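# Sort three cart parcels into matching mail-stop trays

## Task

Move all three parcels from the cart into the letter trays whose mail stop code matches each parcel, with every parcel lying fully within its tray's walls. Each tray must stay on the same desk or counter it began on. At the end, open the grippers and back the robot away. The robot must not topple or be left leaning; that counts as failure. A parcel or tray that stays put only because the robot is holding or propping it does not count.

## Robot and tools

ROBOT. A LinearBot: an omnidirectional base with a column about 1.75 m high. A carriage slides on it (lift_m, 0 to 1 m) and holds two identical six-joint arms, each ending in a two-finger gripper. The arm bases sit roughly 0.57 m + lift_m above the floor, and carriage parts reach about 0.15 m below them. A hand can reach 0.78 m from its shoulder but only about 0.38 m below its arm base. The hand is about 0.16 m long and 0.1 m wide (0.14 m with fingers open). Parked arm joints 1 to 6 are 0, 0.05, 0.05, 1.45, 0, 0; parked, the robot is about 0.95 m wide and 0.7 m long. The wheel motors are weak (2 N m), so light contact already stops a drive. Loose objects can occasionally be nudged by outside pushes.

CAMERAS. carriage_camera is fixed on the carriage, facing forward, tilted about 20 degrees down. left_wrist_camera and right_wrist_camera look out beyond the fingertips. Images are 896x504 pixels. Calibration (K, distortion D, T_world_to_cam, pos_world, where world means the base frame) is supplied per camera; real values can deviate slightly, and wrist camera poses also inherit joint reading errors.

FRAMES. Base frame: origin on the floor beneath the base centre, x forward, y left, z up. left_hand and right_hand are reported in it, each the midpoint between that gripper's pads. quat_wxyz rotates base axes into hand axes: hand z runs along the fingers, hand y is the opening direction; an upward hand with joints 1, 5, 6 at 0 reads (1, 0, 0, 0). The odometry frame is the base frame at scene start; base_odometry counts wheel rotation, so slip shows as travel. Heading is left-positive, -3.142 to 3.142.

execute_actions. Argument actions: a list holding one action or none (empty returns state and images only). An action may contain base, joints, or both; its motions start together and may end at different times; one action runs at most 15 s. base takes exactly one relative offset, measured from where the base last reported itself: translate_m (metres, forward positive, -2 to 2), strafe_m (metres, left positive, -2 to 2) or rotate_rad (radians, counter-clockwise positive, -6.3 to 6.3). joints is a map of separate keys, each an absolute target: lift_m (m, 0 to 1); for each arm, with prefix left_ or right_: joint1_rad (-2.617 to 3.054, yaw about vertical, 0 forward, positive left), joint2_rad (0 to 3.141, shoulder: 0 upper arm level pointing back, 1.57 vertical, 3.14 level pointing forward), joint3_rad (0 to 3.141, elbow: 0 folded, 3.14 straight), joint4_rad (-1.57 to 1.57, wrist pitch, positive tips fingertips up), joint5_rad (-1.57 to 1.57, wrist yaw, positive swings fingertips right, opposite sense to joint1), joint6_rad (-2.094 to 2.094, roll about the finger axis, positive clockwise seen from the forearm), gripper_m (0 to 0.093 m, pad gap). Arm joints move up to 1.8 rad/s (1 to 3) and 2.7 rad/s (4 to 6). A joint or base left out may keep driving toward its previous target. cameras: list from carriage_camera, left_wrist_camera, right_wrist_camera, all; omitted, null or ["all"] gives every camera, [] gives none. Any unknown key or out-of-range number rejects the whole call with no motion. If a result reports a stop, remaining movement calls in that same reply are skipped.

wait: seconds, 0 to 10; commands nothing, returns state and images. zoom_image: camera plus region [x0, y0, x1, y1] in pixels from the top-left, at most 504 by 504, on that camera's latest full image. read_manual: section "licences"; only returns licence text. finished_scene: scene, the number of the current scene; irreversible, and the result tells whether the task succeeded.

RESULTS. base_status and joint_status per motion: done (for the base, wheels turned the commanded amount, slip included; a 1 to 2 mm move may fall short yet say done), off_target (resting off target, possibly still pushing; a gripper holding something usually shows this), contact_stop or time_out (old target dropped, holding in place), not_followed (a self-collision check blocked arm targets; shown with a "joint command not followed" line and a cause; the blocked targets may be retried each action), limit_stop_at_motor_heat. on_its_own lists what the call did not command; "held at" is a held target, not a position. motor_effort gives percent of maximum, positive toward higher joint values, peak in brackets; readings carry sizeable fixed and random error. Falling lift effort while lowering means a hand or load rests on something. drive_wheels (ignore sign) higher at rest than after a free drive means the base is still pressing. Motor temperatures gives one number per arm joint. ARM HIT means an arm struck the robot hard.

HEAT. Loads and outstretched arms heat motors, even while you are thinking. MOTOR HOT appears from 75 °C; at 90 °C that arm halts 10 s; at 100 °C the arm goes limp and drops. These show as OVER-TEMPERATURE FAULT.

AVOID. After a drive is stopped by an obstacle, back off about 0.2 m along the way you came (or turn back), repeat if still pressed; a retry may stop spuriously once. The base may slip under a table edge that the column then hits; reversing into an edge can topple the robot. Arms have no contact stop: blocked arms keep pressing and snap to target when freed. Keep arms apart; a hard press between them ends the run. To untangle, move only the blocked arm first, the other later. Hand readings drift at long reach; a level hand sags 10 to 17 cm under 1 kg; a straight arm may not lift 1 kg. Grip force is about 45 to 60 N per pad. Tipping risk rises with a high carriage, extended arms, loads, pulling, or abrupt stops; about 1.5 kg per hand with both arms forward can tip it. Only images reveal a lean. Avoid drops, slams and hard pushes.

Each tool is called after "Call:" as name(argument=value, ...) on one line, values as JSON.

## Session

Call:
execute_actions(actions=[])

Scene clock: 0.00 s.
Motor temperatures (°C, as the motors report them): left_arm=[24 30 32 25 24 22] | right_arm=[25 33 31 24 24 24]
base_odometry: x=+0.000 y=+0.000 heading=+0.000 (m, m, rad; odometry frame)
base_status: not commanded
joint_positions: lift_m=+0.302 left_joint1_rad=+0.008 left_joint2_rad=+0.036 left_joint3_rad=+0.051 left_joint4_rad=+1.408 left_joint5_rad=+0.022 left_joint6_rad=+0.017 left_gripper_m=+0.094 right_joint1_rad=+0.023 right_joint2_rad=+0.064 right_joint3_rad=+0.034 right_joint4_rad=+1.475 right_joint5_rad=+0.018 right_joint6_rad=+0.054 right_gripper_m=+0.094
joint_status: not commanded
motor_effort: lift_m=+19 drive_wheels=+1 (%)
left_hand: x=+0.3062 y=+0.3335 z=+1.2796 quat_wxyz=(+0.997, +0.011, +0.074, +0.012) (m; base frame)
right_hand: x=+0.3041 y=-0.3392 z=+1.2766 quat_wxyz=(+0.997, +0.010, +0.063, +0.038) (m; base frame)
pictures: carriage_camera, left_wrist_camera, right_wrist_camera
camera_calibration (this result's frames):
carriage_camera: T_world_to_cam=[[0.0469037, -0.998752, 0.0171844, -0.0286365], [-0.347921, -0.0324605, -0.936962, 1.2448], [0.93635, 0.0379681, -0.349009, 0.261959], [0, 0, 0, 1]] pos_world=[0.189148, 0.00185981, 1.25824]
left_wrist_camera: T_world_to_cam=[[0.0480114, -0.997752, -0.0467496, 0.37988], [0.693983, 0.066983, -0.716869, 0.686298], [0.718389, 0.00197438, 0.695639, -0.983983], [0, 0, 0, 1]] pos_world=[0.212364, 0.334998, 1.19424]
right_wrist_camera: T_world_to_cam=[[0.141689, -0.989613, -0.0242745, -0.345122], [0.724449, 0.120373, -0.678738, 0.690704], [0.67461, 0.0785843, 0.73398, -0.992352], [0, 0, 0, 1]] pos_world=[0.217971, -0.346696, 1.18879]
Images, in order (width x height): carriage_camera 896x504, left_wrist_camera 896x504, right_wrist_camera 896x504.

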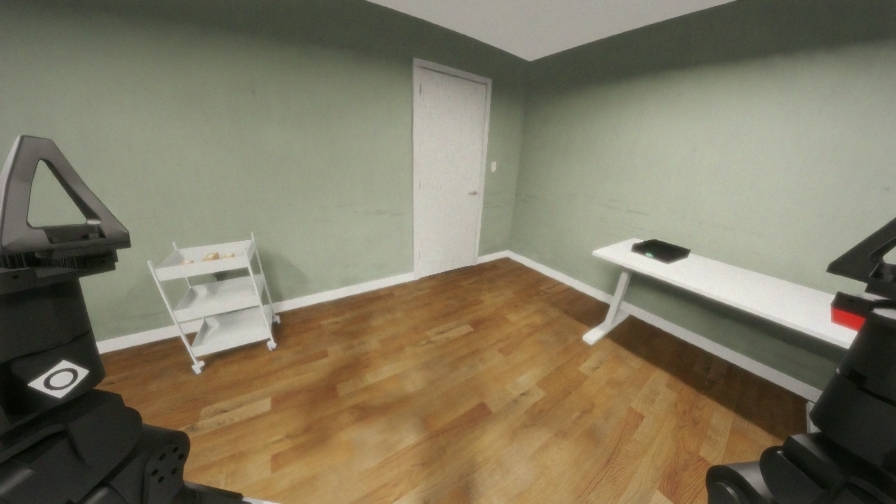

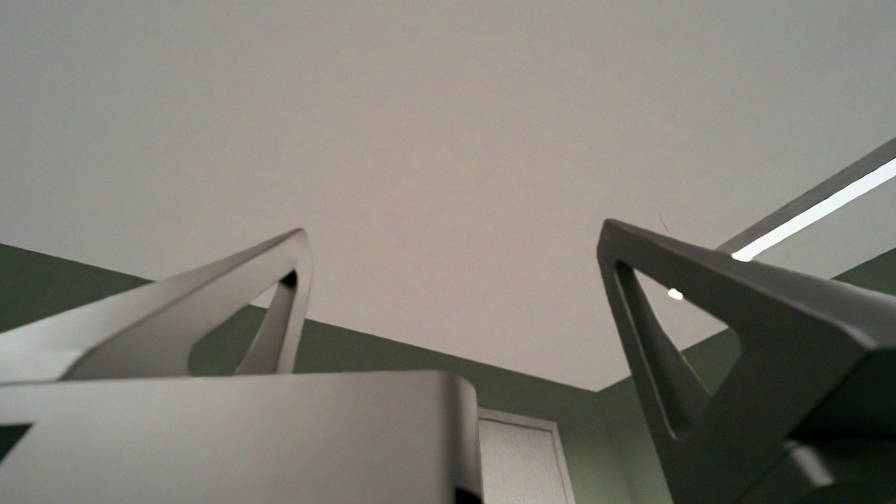

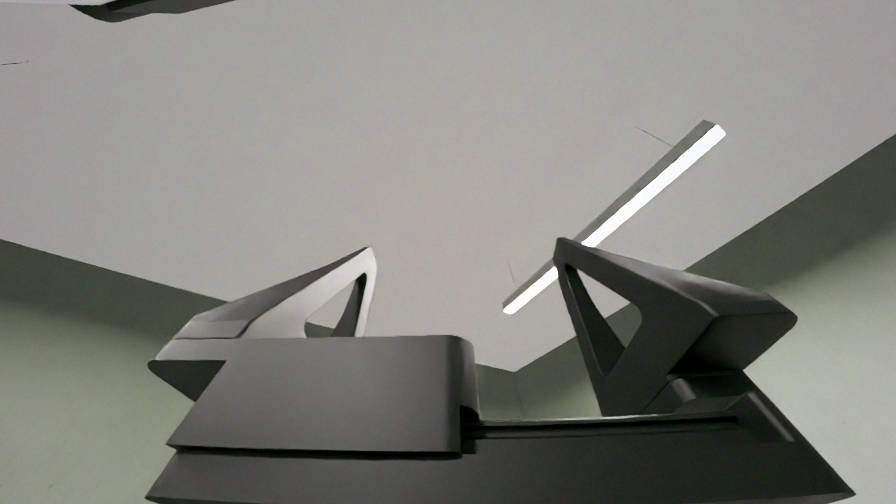

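Call:
zoom_image(camera="carriage_camera", region=[130, 220, 300, 390])

Region (130, 220, 300, 390) of carriage_camera's 896x504 image, scaled by 2.965, with more detail than that image has.

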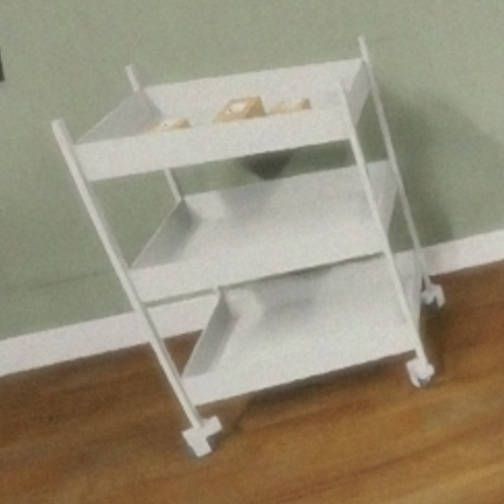

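Call:
execute_actions(actions=[{"base": {"rotate_rad": 0.62}}], cameras=[])

Call:
execute_actions(actions=[{"base": {"strafe_m": 0.48}, "joints": {"left_joint1_rad": 1.4, "left_joint2_rad": 1.6, "left_joint3_rad": 1.5, "left_joint4_rad": 0.5, "left_joint5_rad": 0, "left_joint6_rad": 0}}], cameras=["carriage_camera", "left_wrist_camera"])

Scene clock: 41.67 s.
Motor temperatures (°C, as the motors report them): left_arm=[24 31 35 25 24 22] | right_arm=[25 32 34 24 24 24]
base_odometry: x=+0.000 y=+0.000 heading=+0.619 (m, m, rad; odometry frame)
base_status: done
joint_positions: lift_m=+0.302 left_joint1_rad=+0.008 left_joint2_rad=+0.036 left_joint3_rad=+0.051 left_joint4_rad=+1.407 left_joint5_rad=+0.022 left_joint6_rad=+0.017 left_gripper_m=+0.094 right_joint1_rad=+0.023 right_joint2_rad=+0.064 right_joint3_rad=+0.034 right_joint4_rad=+1.475 right_joint5_rad=+0.018 right_joint6_rad=+0.054 right_gripper_m=+0.094
joint_status: not commanded
motor_effort: lift_m=+19(19) drive_wheels=+16(24) (%)
left_hand: x=+0.3063 y=+0.3335 z=+1.2796 quat_wxyz=(+0.997, +0.011, +0.074, +0.012) (m; base frame)
right_hand: x=+0.3041 y=-0.3392 z=+1.2766 quat_wxyz=(+0.997, +0.010, +0.063, +0.038) (m; base frame)
pictures: none
No camera images: the call's "cameras" was empty. Leave "cameras" out to get every camera's image.

Scene clock: 44.73 s.
Motor temperatures (°C, as the motors report them): left_arm=[24 31 36 25 24 22] | right_arm=[25 32 34 24 24 24]
base_odometry: x=-0.279 y=+0.391 heading=+0.620 (m, m, rad; odometry frame)
base_status: done
joint_positions: lift_m=+0.302 left_joint1_rad=+1.401 left_joint2_rad=+1.585 left_joint3_rad=+1.480 left_joint4_rad=+0.507 left_joint5_rad=+0.004 left_joint6_rad=+0.004 left_gripper_m=+0.094 right_joint1_rad=+0.023 right_joint2_rad=+0.064 right_joint3_rad=+0.034 right_joint4_rad=+1.475 right_joint5_rad=+0.018 right_joint6_rad=+0.054 right_gripper_m=+0.094
joint_status: all done
motor_effort: lift_m=+19(19) drive_wheels=-13(38) (%)
left_hand: x=+0.3549 y=+0.8299 z=+1.3570 quat_wxyz=(+0.637, -0.354, +0.424, +0.538) (m; base frame)
right_hand: x=+0.3041 y=-0.3392 z=+1.2766 quat_wxyz=(+0.997, +0.010, +0.063, +0.038) (m; base frame)
pictures: carriage_camera, left_wrist_camera
camera_calibration (this result's frames):
carriage_camera: T_world_to_cam=[[0.0469037, -0.998752, 0.0171844, -0.0286365], [-0.347921, -0.0324605, -0.936962, 1.2448], [0.93635, 0.0379681, -0.349009, 0.261959], [0, 0, 0, 1]] pos_world=[0.189148, 0.00185981, 1.25824]
left_wrist_camera: T_world_to_cam=[[0.983652, -0.17574, -0.0393021, -0.147878], [-0.0814825, -0.239724, -0.967416, 1.54449], [0.160592, 0.954803, -0.250124, -0.383133], [0, 0, 0, 1]] pos_world=[0.332837, 0.710079, 1.39252]
Images, in order (width x height): carriage_camera 896x504, left_wrist_camera 896x504.

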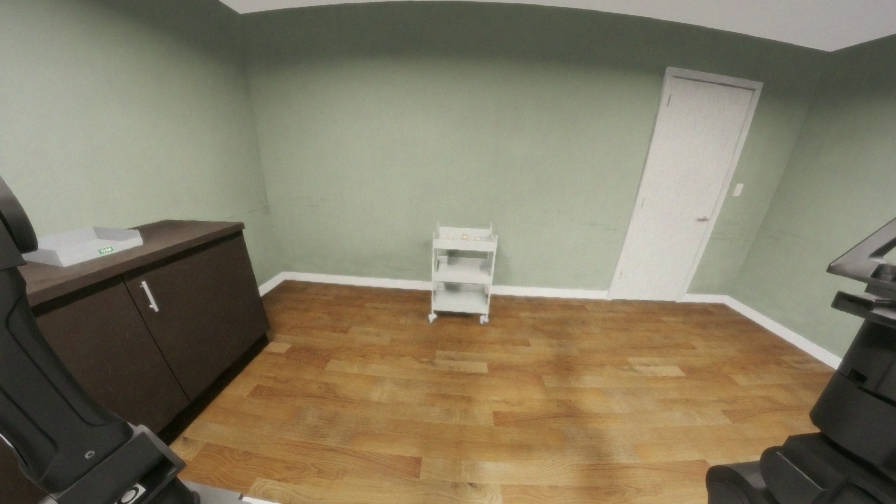

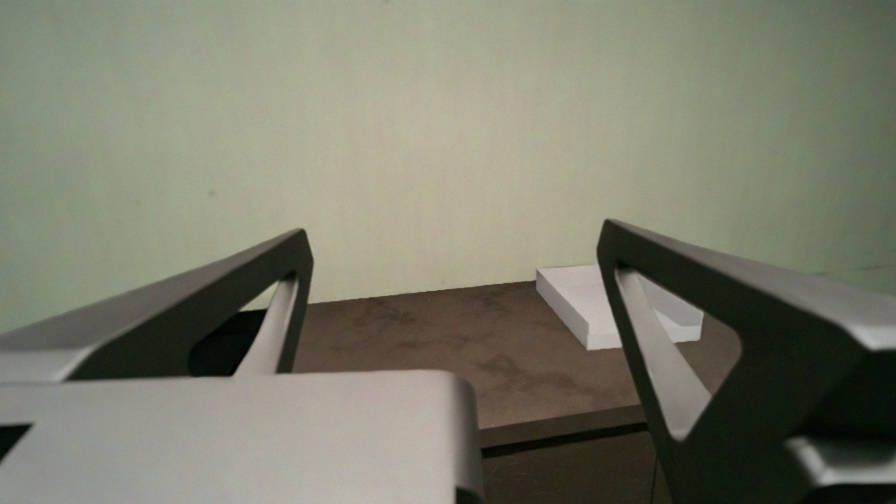

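Call:
execute_actions(actions=[{"joints": {"left_joint4_rad": -0.05, "left_joint1_rad": 1.5}}], cameras=["left_wrist_camera"])

Scene clock: 50.87 s.
Motor temperatures (°C, as the motors report them): left_arm=[24 32 38 27 24 22] | right_arm=[25 32 34 24 24 24]
base_odometry: x=-0.279 y=+0.391 heading=+0.620 (m, m, rad; odometry frame)
base_status: not commanded
joint_positions: lift_m=+0.302 left_joint1_rad=+1.506 left_joint2_rad=+1.585 left_joint3_rad=+1.480 left_joint4_rad=-0.039 left_joint5_rad=+0.000 left_joint6_rad=+0.004 left_gripper_m=+0.094 right_joint1_rad=+0.023 right_joint2_rad=+0.064 right_joint3_rad=+0.034 right_joint4_rad=+1.475 right_joint5_rad=+0.018 right_joint6_rad=+0.054 right_gripper_m=+0.094
joint_status: all done
motor_effort: lift_m=+19(19) drive_wheels=-10(13) (%)
left_hand: x=+0.3034 y=+0.8531 z=+1.2255 quat_wxyz=(+0.476, -0.516, +0.553, +0.448) (m; base frame)
right_hand: x=+0.3041 y=-0.3392 z=+1.2766 quat_wxyz=(+0.997, +0.010, +0.063, +0.038) (m; base frame)
pictures: left_wrist_camera
camera_calibration (this result's frames):
left_wrist_camera: T_world_to_cam=[[0.995686, -0.0876906, -0.0303297, -0.188131], [-0.0839508, -0.712156, -0.696983, 1.491], [0.0395194, 0.696523, -0.716446, 0.398689], [0, 0, 0, 1]] pos_world=[0.296734, 0.767629, 1.31913]
Images, in order (width x height): left_wrist_camera 896x504.

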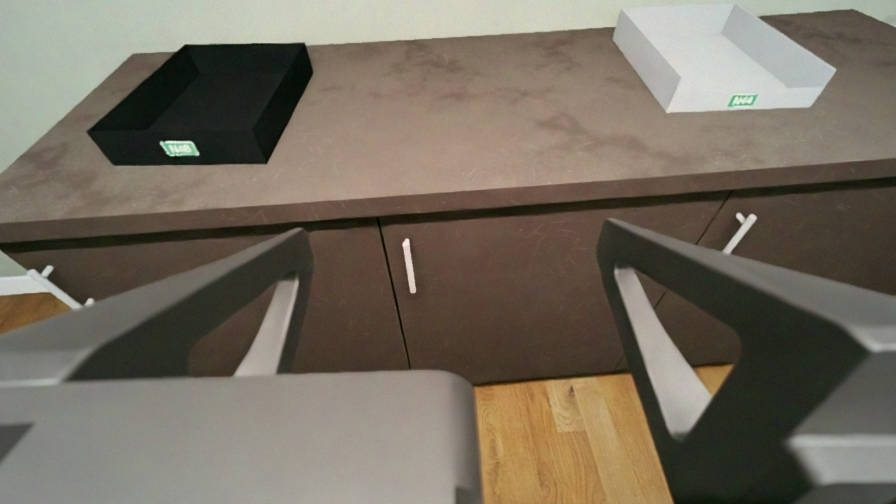

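Call:
zoom_image(camera="left_wrist_camera", region=[140, 130, 220, 170])

Call:
zoom_image(camera="left_wrist_camera", region=[703, 82, 783, 122])

Region (140, 130, 220, 170) of left_wrist_camera's 896x504 image, scaled by 6.300, with more detail than that image has.

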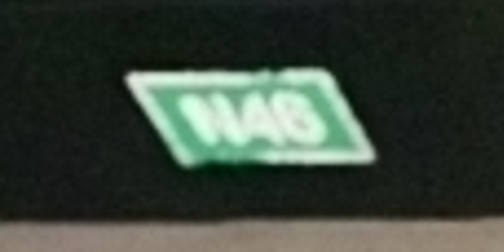

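Region (703, 82, 783, 122) of left_wrist_camera's 896x504 image, scaled by 6.300, with more detail than that image has.

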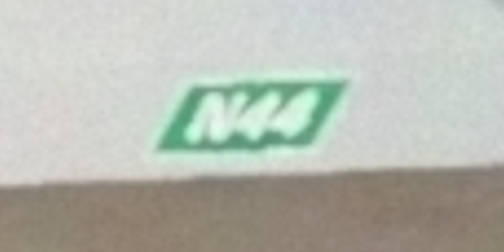

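Call:
execute_actions(actions=[{"base": {"translate_m": 1.43}, "joints": {"lift_m": 0.38, "left_joint1_rad": -0.7, "left_joint2_rad": 2.082, "left_joint3_rad": 1.299, "left_joint4_rad": -0.788, "left_joint6_rad": -0.7, "left_gripper_m": 0.085, "right_joint1_rad": 0.55, "right_joint2_rad": 2.305, "right_joint3_rad": 1.674, "right_joint4_rad": -0.94, "right_joint5_rad": 0, "right_joint6_rad": 0.55, "right_gripper_m": 0.085}}])

Scene clock: 72.00 s.
Motor temperatures (°C, as the motors report them): left_arm=[24 36 40 29 24 22] | right_arm=[25 33 35 24 24 24]
base_odometry: x=+0.884 y=+1.223 heading=+0.621 (m, m, rad; odometry frame)
base_status: done
joint_positions: lift_m=+0.380 left_joint1_rad=-0.707 left_joint2_rad=+2.086 left_joint3_rad=+1.316 left_joint4_rad=-0.780 left_joint5_rad=-0.001 left_joint6_rad=-0.693 left_gripper_m=+0.085 right_joint1_rad=+0.542 right_joint2_rad=+2.304 right_joint3_rad=+1.651 right_joint4_rad=-0.942 right_joint5_rad=+0.003 right_joint6_rad=+0.543 right_gripper_m=+0.085
joint_status: all done
motor_effort: lift_m=+20(23) drive_wheels=-12(43) (%)
left_hand: x=+0.5534 y=+0.0951 z=+0.8971 quat_wxyz=(+0.008, +0.007, +1.000, -0.006) (m; base frame)
right_hand: x=+0.6314 y=-0.1199 z=+0.8899 quat_wxyz=(-0.010, +0.000, +1.000, -0.007) (m; base frame)
pictures: carriage_camera, left_wrist_camera, right_wrist_camera
camera_calibration (this result's frames):
carriage_camera: T_world_to_cam=[[0.0469037, -0.998752, 0.0171844, -0.0299709], [-0.347921, -0.0324605, -0.936962, 1.31755], [0.93635, 0.0379681, -0.349009, 0.289061], [0, 0, 0, 1]] pos_world=[0.189148, 0.00185981, 1.3359]
left_wrist_camera: T_world_to_cam=[[-0.0434136, -0.998613, 0.0298036, 0.0942094], [-0.802186, 0.0526246, 0.594751, -0.0908292], [-0.595494, 0.00191226, -0.803357, 1.17691], [0, 0, 0, 1]] pos_world=[0.632074, 0.096608, 0.996696]
right_wrist_camera: T_world_to_cam=[[-0.0681841, -0.997642, 0.00785042, -0.0808971], [-0.798853, 0.0593082, 0.598595, -0.0174214], [-0.597649, 0.0345433, -0.801013, 1.2175], [0, 0, 0, 1]] pos_world=[0.708205, -0.12173, 0.986297]
Images, in order (width x height): carriage_camera 896x504, left_wrist_camera 896x504, right_wrist_camera 896x504.

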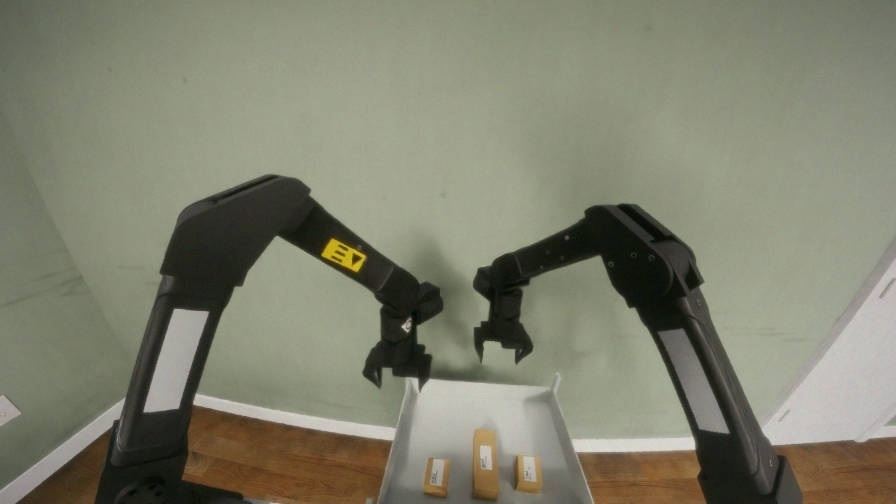

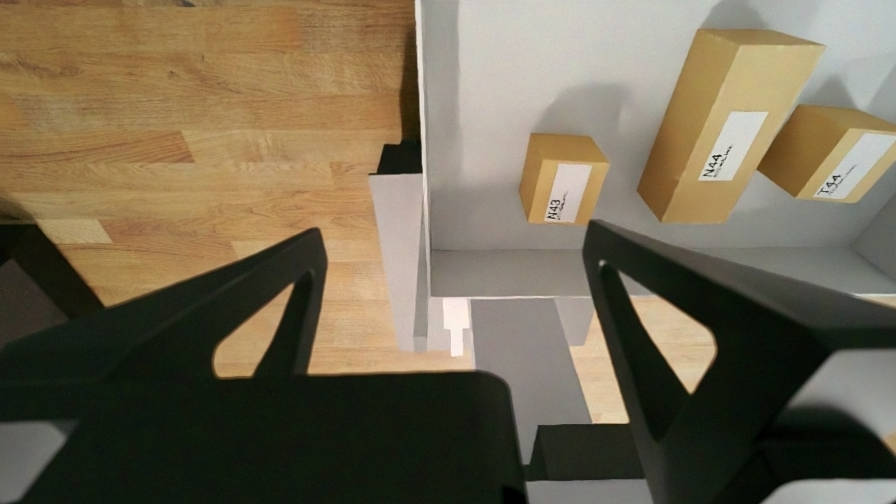

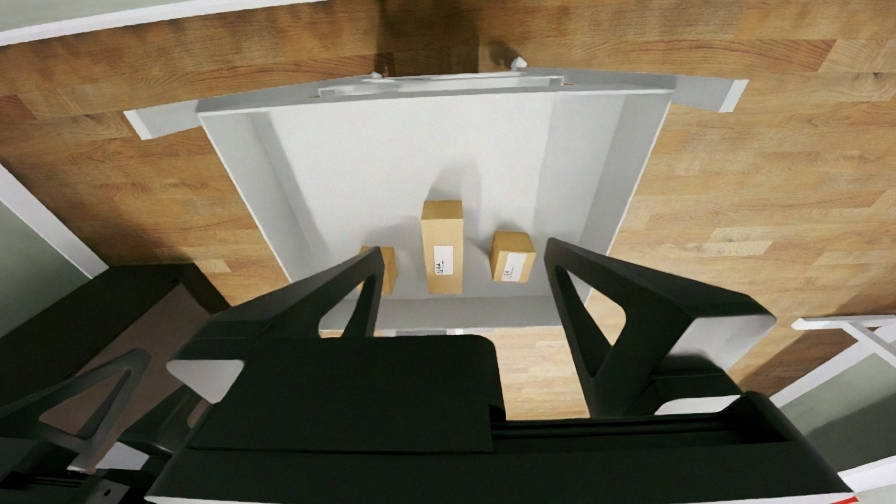

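Call:
execute_actions(actions=[{"joints": {"lift_m": 0.3, "left_joint1_rad": -1.09, "left_joint2_rad": 2.62, "left_joint3_rad": 2.27, "left_joint4_rad": -1.215, "left_joint6_rad": -1.09, "left_gripper_m": 0.08, "right_joint1_rad": -0.2, "right_joint2_rad": 1.2, "right_joint3_rad": 0.9, "right_joint4_rad": -1.27, "right_joint6_rad": 0}}], cameras=["carriage_camera", "left_wrist_camera"])

Scene clock: 142.37 s.
Motor temperatures (°C, as the motors report them): left_arm=[24 48 36 25 24 22] | right_arm=[25 49 39 24 24 24]
base_odometry: x=+0.884 y=+1.223 heading=+0.620 (m, m, rad; odometry frame)
base_status: not commanded
joint_positions: lift_m=+0.300 left_joint1_rad=-1.097 left_joint2_rad=+2.606 left_joint3_rad=+2.256 left_joint4_rad=-1.207 left_joint5_rad=+0.001 left_joint6_rad=-1.083 left_gripper_m=+0.080 right_joint1_rad=-0.193 right_joint2_rad=+1.207 right_joint3_rad=+0.919 right_joint4_rad=-1.270 right_joint5_rad=+0.004 right_joint6_rad=+0.008 right_gripper_m=+0.085
joint_status: all done
motor_effort: lift_m=+20(21) drive_wheels=-9(13) (%)
left_hand: x=+0.4987 y=-0.1091 z=+0.8223 quat_wxyz=(+0.003, +0.007, +1.000, -0.007) (m; base frame)
right_hand: x=+0.4476 y=-0.3725 z=+0.9497 quat_wxyz=(+0.006, +0.100, +0.995, -0.003) (m; base frame)
pictures: carriage_camera, left_wrist_camera
camera_calibration (this result's frames):
carriage_camera: T_world_to_cam=[[0.0469037, -0.998752, 0.0171844, -0.0285952], [-0.347921, -0.0324605, -0.936962, 1.24255], [0.93635, 0.0379681, -0.349009, 0.261121], [0, 0, 0, 1]] pos_world=[0.189148, 0.00185981, 1.25584]
left_wrist_camera: T_world_to_cam=[[-0.0431921, -0.998562, 0.0317595, -0.111516], [-0.796037, 0.0536064, 0.602869, -0.0891031], [-0.603705, 0.000757482, -0.797208, 1.08354], [0, 0, 0, 1]] pos_world=[0.57839, -0.1074, 0.921063]
Images, in order (width x height): carriage_camera 896x504, left_wrist_camera 896x504.

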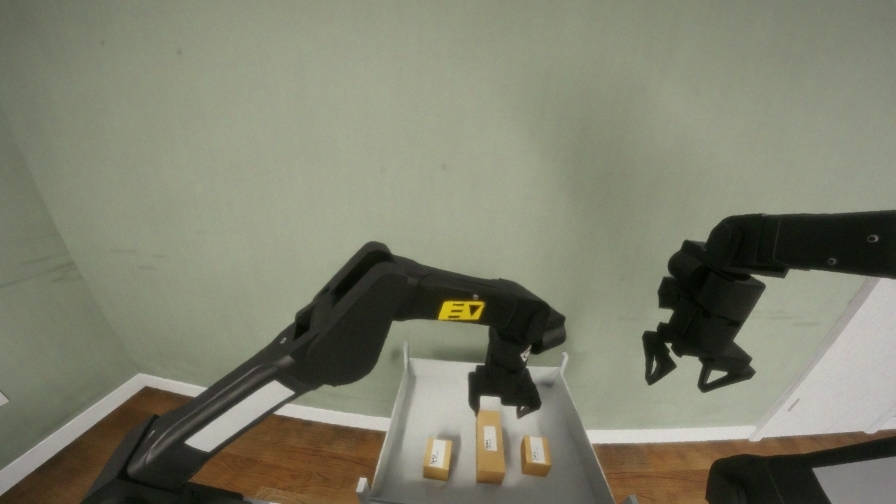

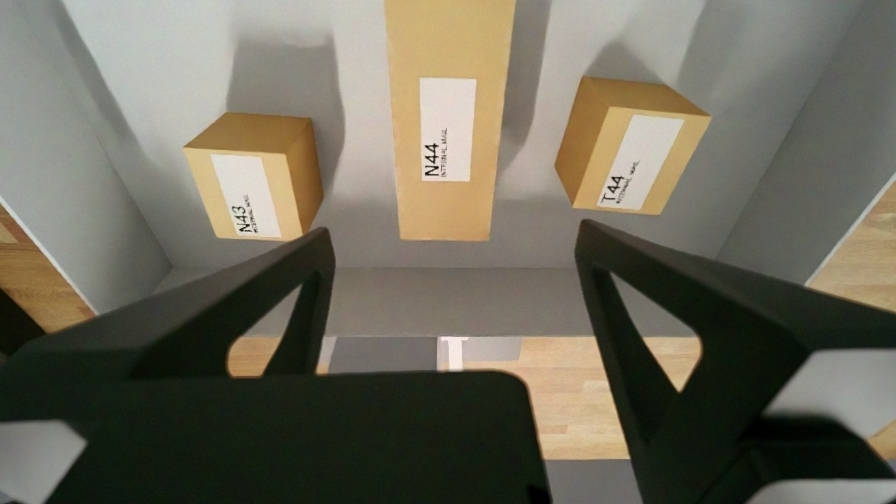

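Call:
execute_actions(actions=[{"joints": {"lift_m": 0.245, "left_joint1_rad": -1.07, "left_joint6_rad": -1.035}}], cameras=["left_wrist_camera"])

Scene clock: 150.17 s.
Motor temperatures (°C, as the motors report them): left_arm=[24 51 37 25 24 22] | right_arm=[25 46 38 24 24 24]
base_odometry: x=+0.884 y=+1.223 heading=+0.620 (m, m, rad; odometry frame)
base_status: not commanded
joint_positions: lift_m=+0.245 left_joint1_rad=-1.073 left_joint2_rad=+2.610 left_joint3_rad=+2.256 left_joint4_rad=-1.211 left_joint5_rad=+0.001 left_joint6_rad=-1.039 left_gripper_m=+0.080 right_joint1_rad=-0.193 right_joint2_rad=+1.207 right_joint3_rad=+0.916 right_joint4_rad=-1.270 right_joint5_rad=+0.004 right_joint6_rad=+0.007 right_gripper_m=+0.085
joint_status: all done
motor_effort: lift_m=+19(20) drive_wheels=-7(8) (%)
left_hand: x=+0.5082 y=-0.1021 z=+0.7650 quat_wxyz=(+0.001, +0.017, +1.000, -0.003) (m; base frame)
right_hand: x=+0.4469 y=-0.3723 z=+0.8940 quat_wxyz=(+0.005, +0.100, +0.995, -0.002) (m; base frame)
pictures: left_wrist_camera
camera_calibration (this result's frames):
left_wrist_camera: T_world_to_cam=[[-0.0628895, -0.997743, 0.0235153, -0.085901], [-0.792732, 0.0642539, 0.606174, -0.0504514], [-0.606317, 0.0194807, -0.794984, 1.04516], [0, 0, 0, 1]] pos_world=[0.5883, -0.102826, 0.863486]
Images, in order (width x height): left_wrist_camera 896x504.

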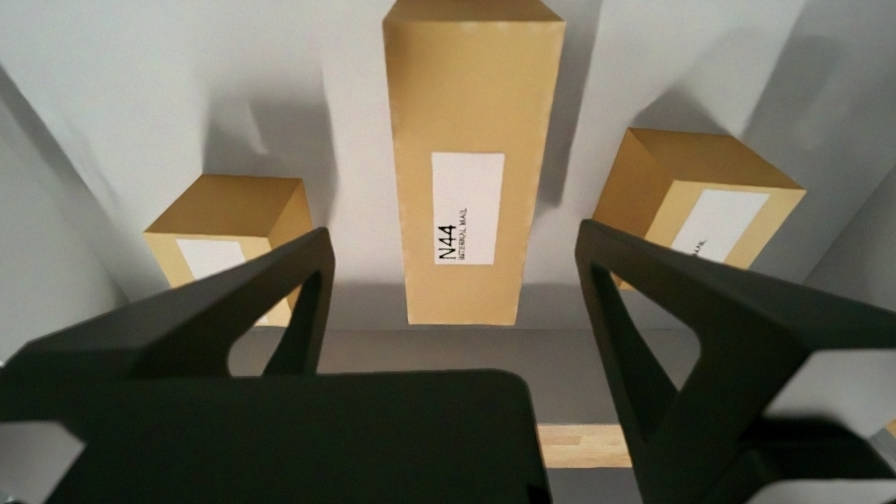

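Call:
execute_actions(actions=[{"joints": {"lift_m": 0.193}}], cameras=["left_wrist_camera"])

Scene clock: 157.33 s.
Motor temperatures (°C, as the motors report them): left_arm=[24 54 38 25 24 22] | right_arm=[25 44 38 24 24 24]
base_odometry: x=+0.884 y=+1.223 heading=+0.620 (m, m, rad; odometry frame)
base_status: not commanded
joint_positions: lift_m=+0.193 left_joint1_rad=-1.073 left_joint2_rad=+2.612 left_joint3_rad=+2.256 left_joint4_rad=-1.213 left_joint5_rad=+0.000 left_joint6_rad=-1.039 left_gripper_m=+0.080 right_joint1_rad=-0.193 right_joint2_rad=+1.207 right_joint3_rad=+0.916 right_joint4_rad=-1.270 right_joint5_rad=+0.003 right_joint6_rad=+0.007 right_gripper_m=+0.085
joint_status: all done
motor_effort: lift_m=+19(20) drive_wheels=-7(7) (%)
left_hand: x=+0.5080 y=-0.1015 z=+0.7125 quat_wxyz=(+0.001, +0.017, +1.000, -0.001) (m; base frame)
right_hand: x=+0.4469 y=-0.3723 z=+0.8420 quat_wxyz=(+0.005, +0.100, +0.995, -0.002) (m; base frame)
pictures: left_wrist_camera
camera_calibration (this result's frames):
left_wrist_camera: T_world_to_cam=[[-0.0628632, -0.997807, 0.0207282, -0.0821309], [-0.792052, 0.0625151, 0.607244, -0.0201203], [-0.607208, 0.0217555, -0.794245, 1.00339], [0, 0, 0, 1]] pos_world=[0.588167, -0.102522, 0.810858]
Images, in order (width x height): left_wrist_camera 896x504.

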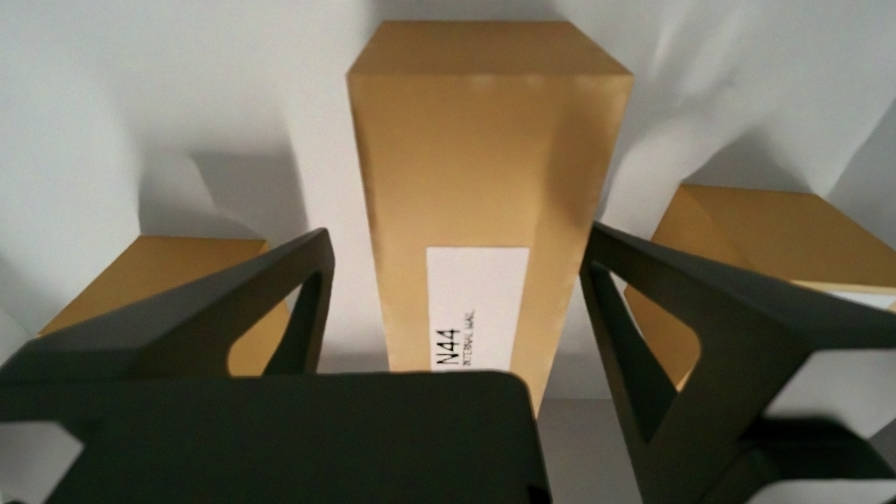

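Call:
execute_actions(actions=[{"joints": {"left_gripper_m": 0.03}}], cameras=[])

Call:
execute_actions(actions=[{"joints": {"lift_m": 0.34}}], cameras=["left_wrist_camera"])

Scene clock: 163.40 s.
Motor temperatures (°C, as the motors report them): left_arm=[24 56 38 25 24 22] | right_arm=[25 43 37 24 24 24]
base_odometry: x=+0.884 y=+1.223 heading=+0.620 (m, m, rad; odometry frame)
base_status: not commanded
joint_positions: lift_m=+0.193 left_joint1_rad=-1.073 left_joint2_rad=+2.612 left_joint3_rad=+2.256 left_joint4_rad=-1.212 left_joint5_rad=+0.001 left_joint6_rad=-1.039 left_gripper_m=+0.051 right_joint1_rad=-0.193 right_joint2_rad=+1.207 right_joint3_rad=+0.916 right_joint4_rad=-1.270 right_joint5_rad=+0.003 right_joint6_rad=+0.007 right_gripper_m=+0.085
joint_status: left_gripper_m off_target (ended at +0.051, target +0.030)
motor_effort: lift_m=+19(19) drive_wheels=-8(7) (%)
left_hand: x=+0.5081 y=-0.1018 z=+0.7125 quat_wxyz=(+0.001, +0.017, +1.000, -0.002) (m; base frame)
right_hand: x=+0.4469 y=-0.3723 z=+0.8420 quat_wxyz=(+0.005, +0.100, +0.995, -0.002) (m; base frame)
pictures: none
No camera images: the call's "cameras" was empty. Leave "cameras" out to get every camera's image.

Scene clock: 164.53 s.
Motor temperatures (°C, as the motors report them): left_arm=[24 56 38 25 24 22] | right_arm=[25 42 37 24 24 24]
base_odometry: x=+0.884 y=+1.223 heading=+0.620 (m, m, rad; odometry frame)
base_status: not commanded
joint_positions: lift_m=+0.340 left_joint1_rad=-1.073 left_joint2_rad=+2.614 left_joint3_rad=+2.256 left_joint4_rad=-1.212 left_joint5_rad=-0.001 left_joint6_rad=-1.039 left_gripper_m=+0.051 right_joint1_rad=-0.193 right_joint2_rad=+1.207 right_joint3_rad=+0.916 right_joint4_rad=-1.270 right_joint5_rad=+0.003 right_joint6_rad=+0.007 right_gripper_m=+0.085
joint_status: all done
motor_effort: lift_m=+19(23) drive_wheels=-6(8) (%)
left_hand: x=+0.5081 y=-0.1012 z=+0.8582 quat_wxyz=(+0.001, +0.017, +1.000, +0.000) (m; base frame)
right_hand: x=+0.4469 y=-0.3723 z=+0.9890 quat_wxyz=(+0.005, +0.100, +0.995, -0.002) (m; base frame)
pictures: left_wrist_camera
camera_calibration (this result's frames):
left_wrist_camera: T_world_to_cam=[[-0.0632498, -0.99783, 0.0183015, -0.0825724], [-0.79229, 0.0613553, 0.607052, -0.108334], [-0.606857, 0.0238958, -0.794452, 1.1194], [0, 0, 0, 1]] pos_world=[0.588263, -0.102495, 0.956588]
Images, in order (width x height): left_wrist_camera 896x504.

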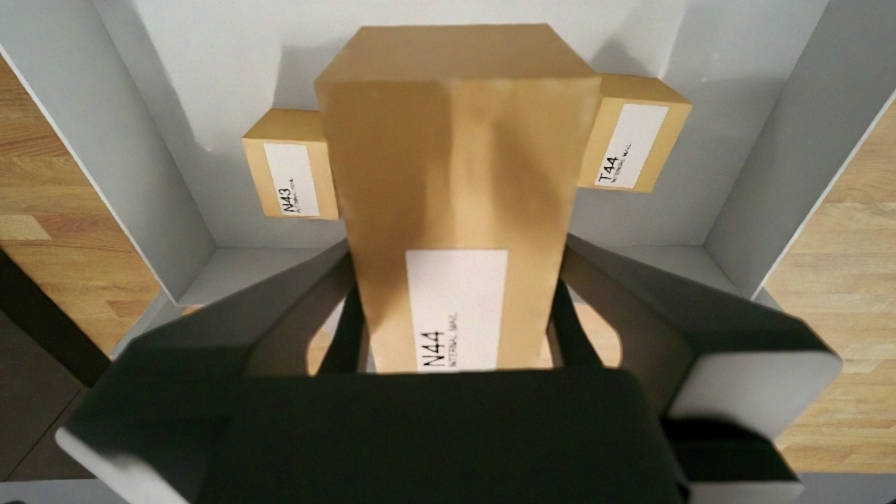

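Call:
execute_actions(actions=[{"base": {"translate_m": -0.89}, "joints": {"left_joint1_rad": 2.05, "left_joint2_rad": 1.6, "left_joint3_rad": 1.5, "left_joint4_rad": -0.05, "left_joint6_rad": 0}}], cameras=["carriage_camera", "left_wrist_camera"])

Scene clock: 180.67 s.
Motor temperatures (°C, as the motors report them): left_arm=[24 59 39 26 24 22] | right_arm=[25 39 37 24 24 24]
base_odometry: x=+0.160 y=+0.705 heading=+0.621 (m, m, rad; odometry frame)
base_status: done
joint_positions: lift_m=+0.340 left_joint1_rad=+2.056 left_joint2_rad=+1.611 left_joint3_rad=+1.523 left_joint4_rad=-0.055 left_joint5_rad=-0.005 left_joint6_rad=-0.007 left_gripper_m=+0.051 right_joint1_rad=-0.193 right_joint2_rad=+1.207 right_joint3_rad=+0.916 right_joint4_rad=-1.267 right_joint5_rad=+0.002 right_joint6_rad=+0.007 right_gripper_m=+0.085
joint_status: all done
motor_effort: lift_m=+19(19) drive_wheels=-9(45) (%)
left_hand: x=+0.0249 y=+0.7993 z=+1.2679 quat_wxyz=(+0.338, -0.649, +0.387, +0.561) (m; base frame)
right_hand: x=+0.4475 y=-0.3722 z=+0.9890 quat_wxyz=(+0.006, +0.100, +0.995, -0.002) (m; base frame)
pictures: carriage_camera, left_wrist_camera
camera_calibration (this result's frames):
carriage_camera: T_world_to_cam=[[0.0469037, -0.998752, 0.0171844, -0.0292841], [-0.347921, -0.0324605, -0.936962, 1.2801], [0.93635, 0.0379681, -0.349009, 0.275111], [0, 0, 0, 1]] pos_world=[0.189148, 0.00185981, 1.29593]
left_wrist_camera: T_world_to_cam=[[0.891766, 0.452049, -0.0201277, -0.356046], [0.310987, -0.644589, -0.698421, 1.39683], [-0.328694, 0.616568, -0.715404, 0.549239], [0, 0, 0, 1]] pos_world=[0.0636459, 0.722687, 1.36134]
Images, in order (width x height): carriage_camera 896x504, left_wrist_camera 896x504.

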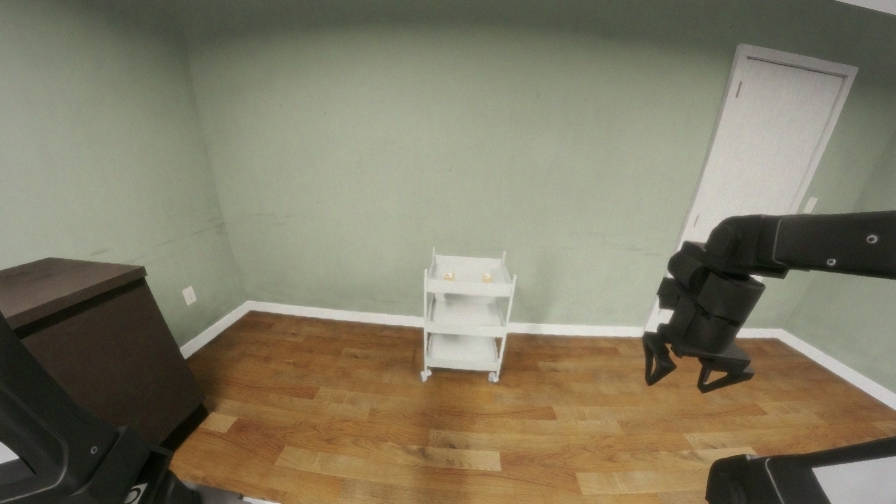

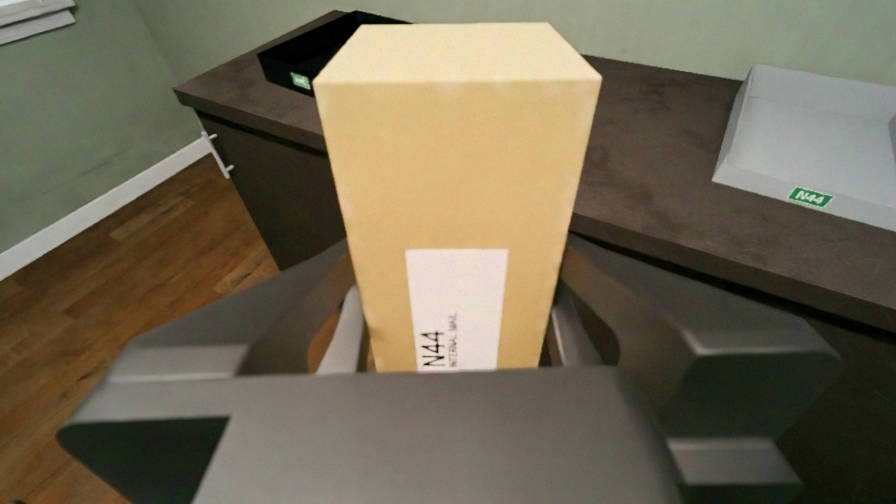

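Call:
execute_actions(actions=[{"base": {"strafe_m": 0.75}, "joints": {"lift_m": 0.71, "left_joint1_rad": 1.416, "left_joint2_rad": 2.73, "left_joint3_rad": 1.9, "left_joint4_rad": -0.735, "left_joint6_rad": -0.085}}], cameras=["carriage_camera", "left_wrist_camera"])

Scene clock: 209.27 s.
Motor temperatures (°C, as the motors report them): left_arm=[24 53 39 31 24 22] | right_arm=[25 36 36 24 24 24]
base_odometry: x=-0.277 y=+1.315 heading=+0.621 (m, m, rad; odometry frame)
base_status: done
joint_positions: lift_m=+0.710 left_joint1_rad=+1.411 left_joint2_rad=+2.723 left_joint3_rad=+1.903 left_joint4_rad=-0.733 left_joint5_rad=+0.004 left_joint6_rad=-0.081 left_gripper_m=+0.051 right_joint1_rad=-0.193 right_joint2_rad=+1.207 right_joint3_rad=+0.916 right_joint4_rad=-1.268 right_joint5_rad=+0.002 right_joint6_rad=+0.007 right_gripper_m=+0.085
joint_status: all done
motor_effort: lift_m=+19(24) drive_wheels=-8(32) (%)
left_hand: x=+0.3464 y=+0.8074 z=+1.0941 quat_wxyz=(+0.008, -0.679, +0.734, +0.004) (m; base frame)
right_hand: x=+0.4474 y=-0.3722 z=+1.3591 quat_wxyz=(+0.006, +0.100, +0.995, -0.002) (m; base frame)
pictures: carriage_camera, left_wrist_camera
camera_calibration (this result's frames):
carriage_camera: T_world_to_cam=[[0.0469037, -0.998752, 0.0171844, -0.0356435], [-0.347921, -0.0324605, -0.936962, 1.62684], [0.93635, 0.0379681, -0.349009, 0.404268], [0, 0, 0, 1]] pos_world=[0.189148, 0.00185981, 1.666]
left_wrist_camera: T_world_to_cam=[[0.993849, -0.108326, 0.0230211, -0.279991], [-0.100748, -0.798066, 0.594089, 0.033124], [-0.045983, -0.592754, -0.80407, 1.50104], [0, 0, 0, 1]] pos_world=[0.350628, 0.885851, 1.19371]
Images, in order (width x height): carriage_camera 896x504, left_wrist_camera 896x504.

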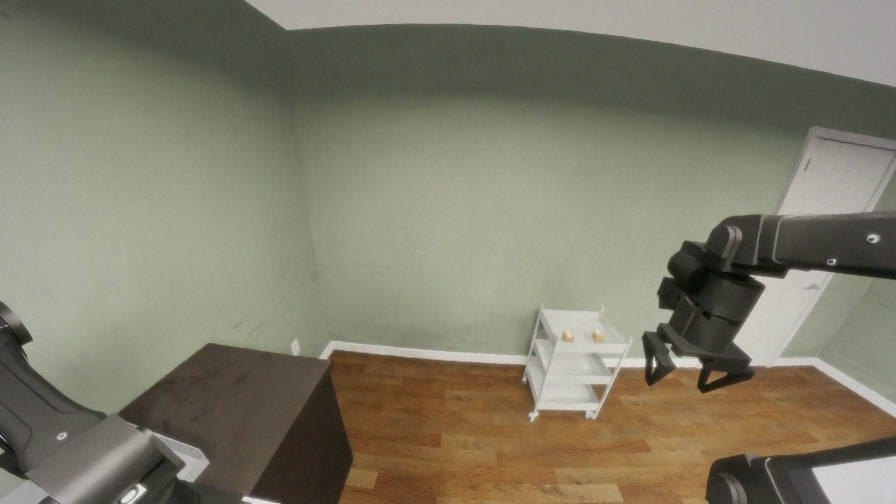

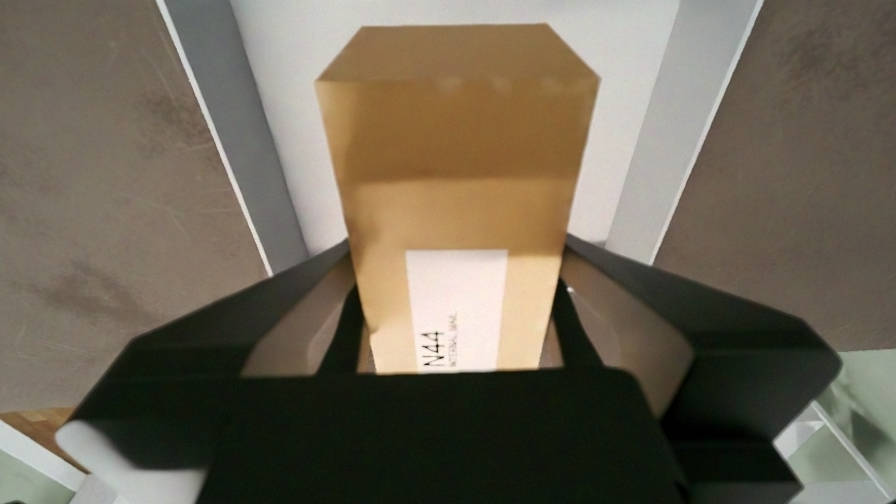

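Call:
execute_actions(actions=[{"joints": {"lift_m": 0.592}}], cameras=["left_wrist_camera"])

Scene clock: 216.23 s.
Motor temperatures (°C, as the motors report them): left_arm=[24 56 39 29 24 22] | right_arm=[25 36 36 24 24 24]
base_odometry: x=-0.277 y=+1.315 heading=+0.621 (m, m, rad; odometry frame)
base_status: not commanded
joint_positions: lift_m=+0.592 left_joint1_rad=+1.411 left_joint2_rad=+2.723 left_joint3_rad=+1.903 left_joint4_rad=-0.732 left_joint5_rad=+0.000 left_joint6_rad=-0.081 left_gripper_m=+0.051 right_joint1_rad=-0.193 right_joint2_rad=+1.207 right_joint3_rad=+0.916 right_joint4_rad=-1.268 right_joint5_rad=+0.002 right_joint6_rad=+0.007 right_gripper_m=+0.085
joint_status: all done
motor_effort: lift_m=+19(19) drive_wheels=-8(7) (%)
left_hand: x=+0.3459 y=+0.8078 z=+0.9763 quat_wxyz=(+0.008, -0.679, +0.734, +0.006) (m; base frame)
right_hand: x=+0.4472 y=-0.3721 z=+1.2410 quat_wxyz=(+0.006, +0.100, +0.995, -0.002) (m; base frame)
pictures: left_wrist_camera
camera_calibration (this result's frames):
left_wrist_camera: T_world_to_cam=[[0.993924, -0.108299, 0.0196525, -0.273466], [-0.0987939, -0.799067, 0.59307, 0.104451], [-0.0485253, -0.591408, -0.804911, 1.4072], [0, 0, 0, 1]] pos_world=[0.350408, 0.886079, 1.0761]
Images, in order (width x height): left_wrist_camera 896x504.

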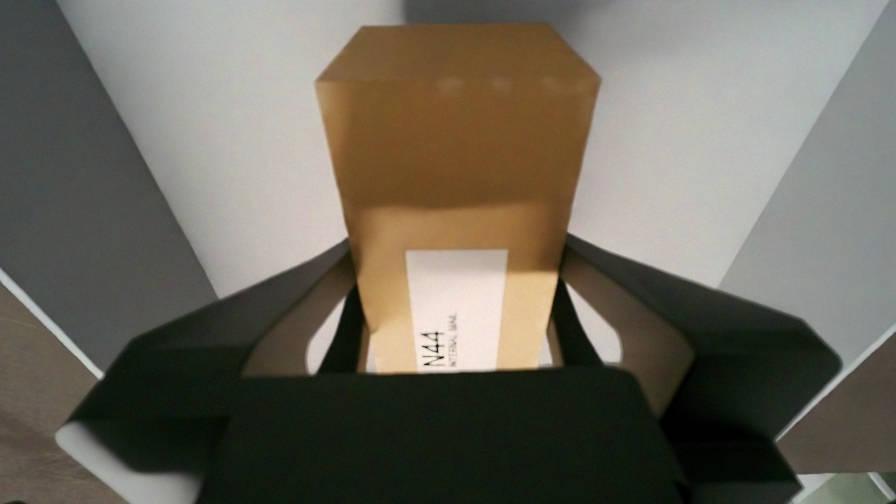

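Call:
execute_actions(actions=[{"joints": {"lift_m": 0.578}}], cameras=["left_wrist_camera"])

Scene clock: 219.70 s.
Motor temperatures (°C, as the motors report them): left_arm=[24 57 39 29 24 22] | right_arm=[25 35 36 24 24 24]
base_odometry: x=-0.277 y=+1.315 heading=+0.621 (m, m, rad; odometry frame)
base_status: not commanded
joint_positions: lift_m=+0.578 left_joint1_rad=+1.411 left_joint2_rad=+2.724 left_joint3_rad=+1.903 left_joint4_rad=-0.734 left_joint5_rad=-0.003 left_joint6_rad=-0.081 left_gripper_m=+0.051 right_joint1_rad=-0.193 right_joint2_rad=+1.207 right_joint3_rad=+0.916 right_joint4_rad=-1.269 right_joint5_rad=+0.002 right_joint6_rad=+0.007 right_gripper_m=+0.085
joint_status: all done
motor_effort: lift_m=+19(20) drive_wheels=-7(7) (%)
left_hand: x=+0.3452 y=+0.8070 z=+0.9619 quat_wxyz=(+0.005, -0.679, +0.734, +0.006) (m; base frame)
right_hand: x=+0.4471 y=-0.3721 z=+1.2271 quat_wxyz=(+0.006, +0.100, +0.995, -0.002) (m; base frame)
pictures: left_wrist_camera
camera_calibration (this result's frames):
left_wrist_camera: T_world_to_cam=[[0.993994, -0.108195, 0.0164292, -0.269621], [-0.0966364, -0.797346, 0.595735, 0.107616], [-0.0513556, -0.593745, -0.803013, 1.39614], [0, 0, 0, 1]] pos_world=[0.350101, 0.885584, 1.06144]
Images, in order (width x height): left_wrist_camera 896x504.

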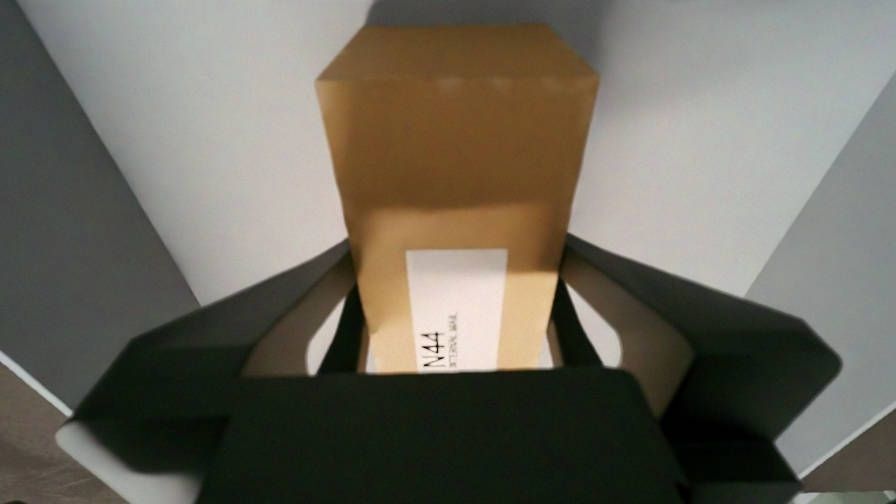

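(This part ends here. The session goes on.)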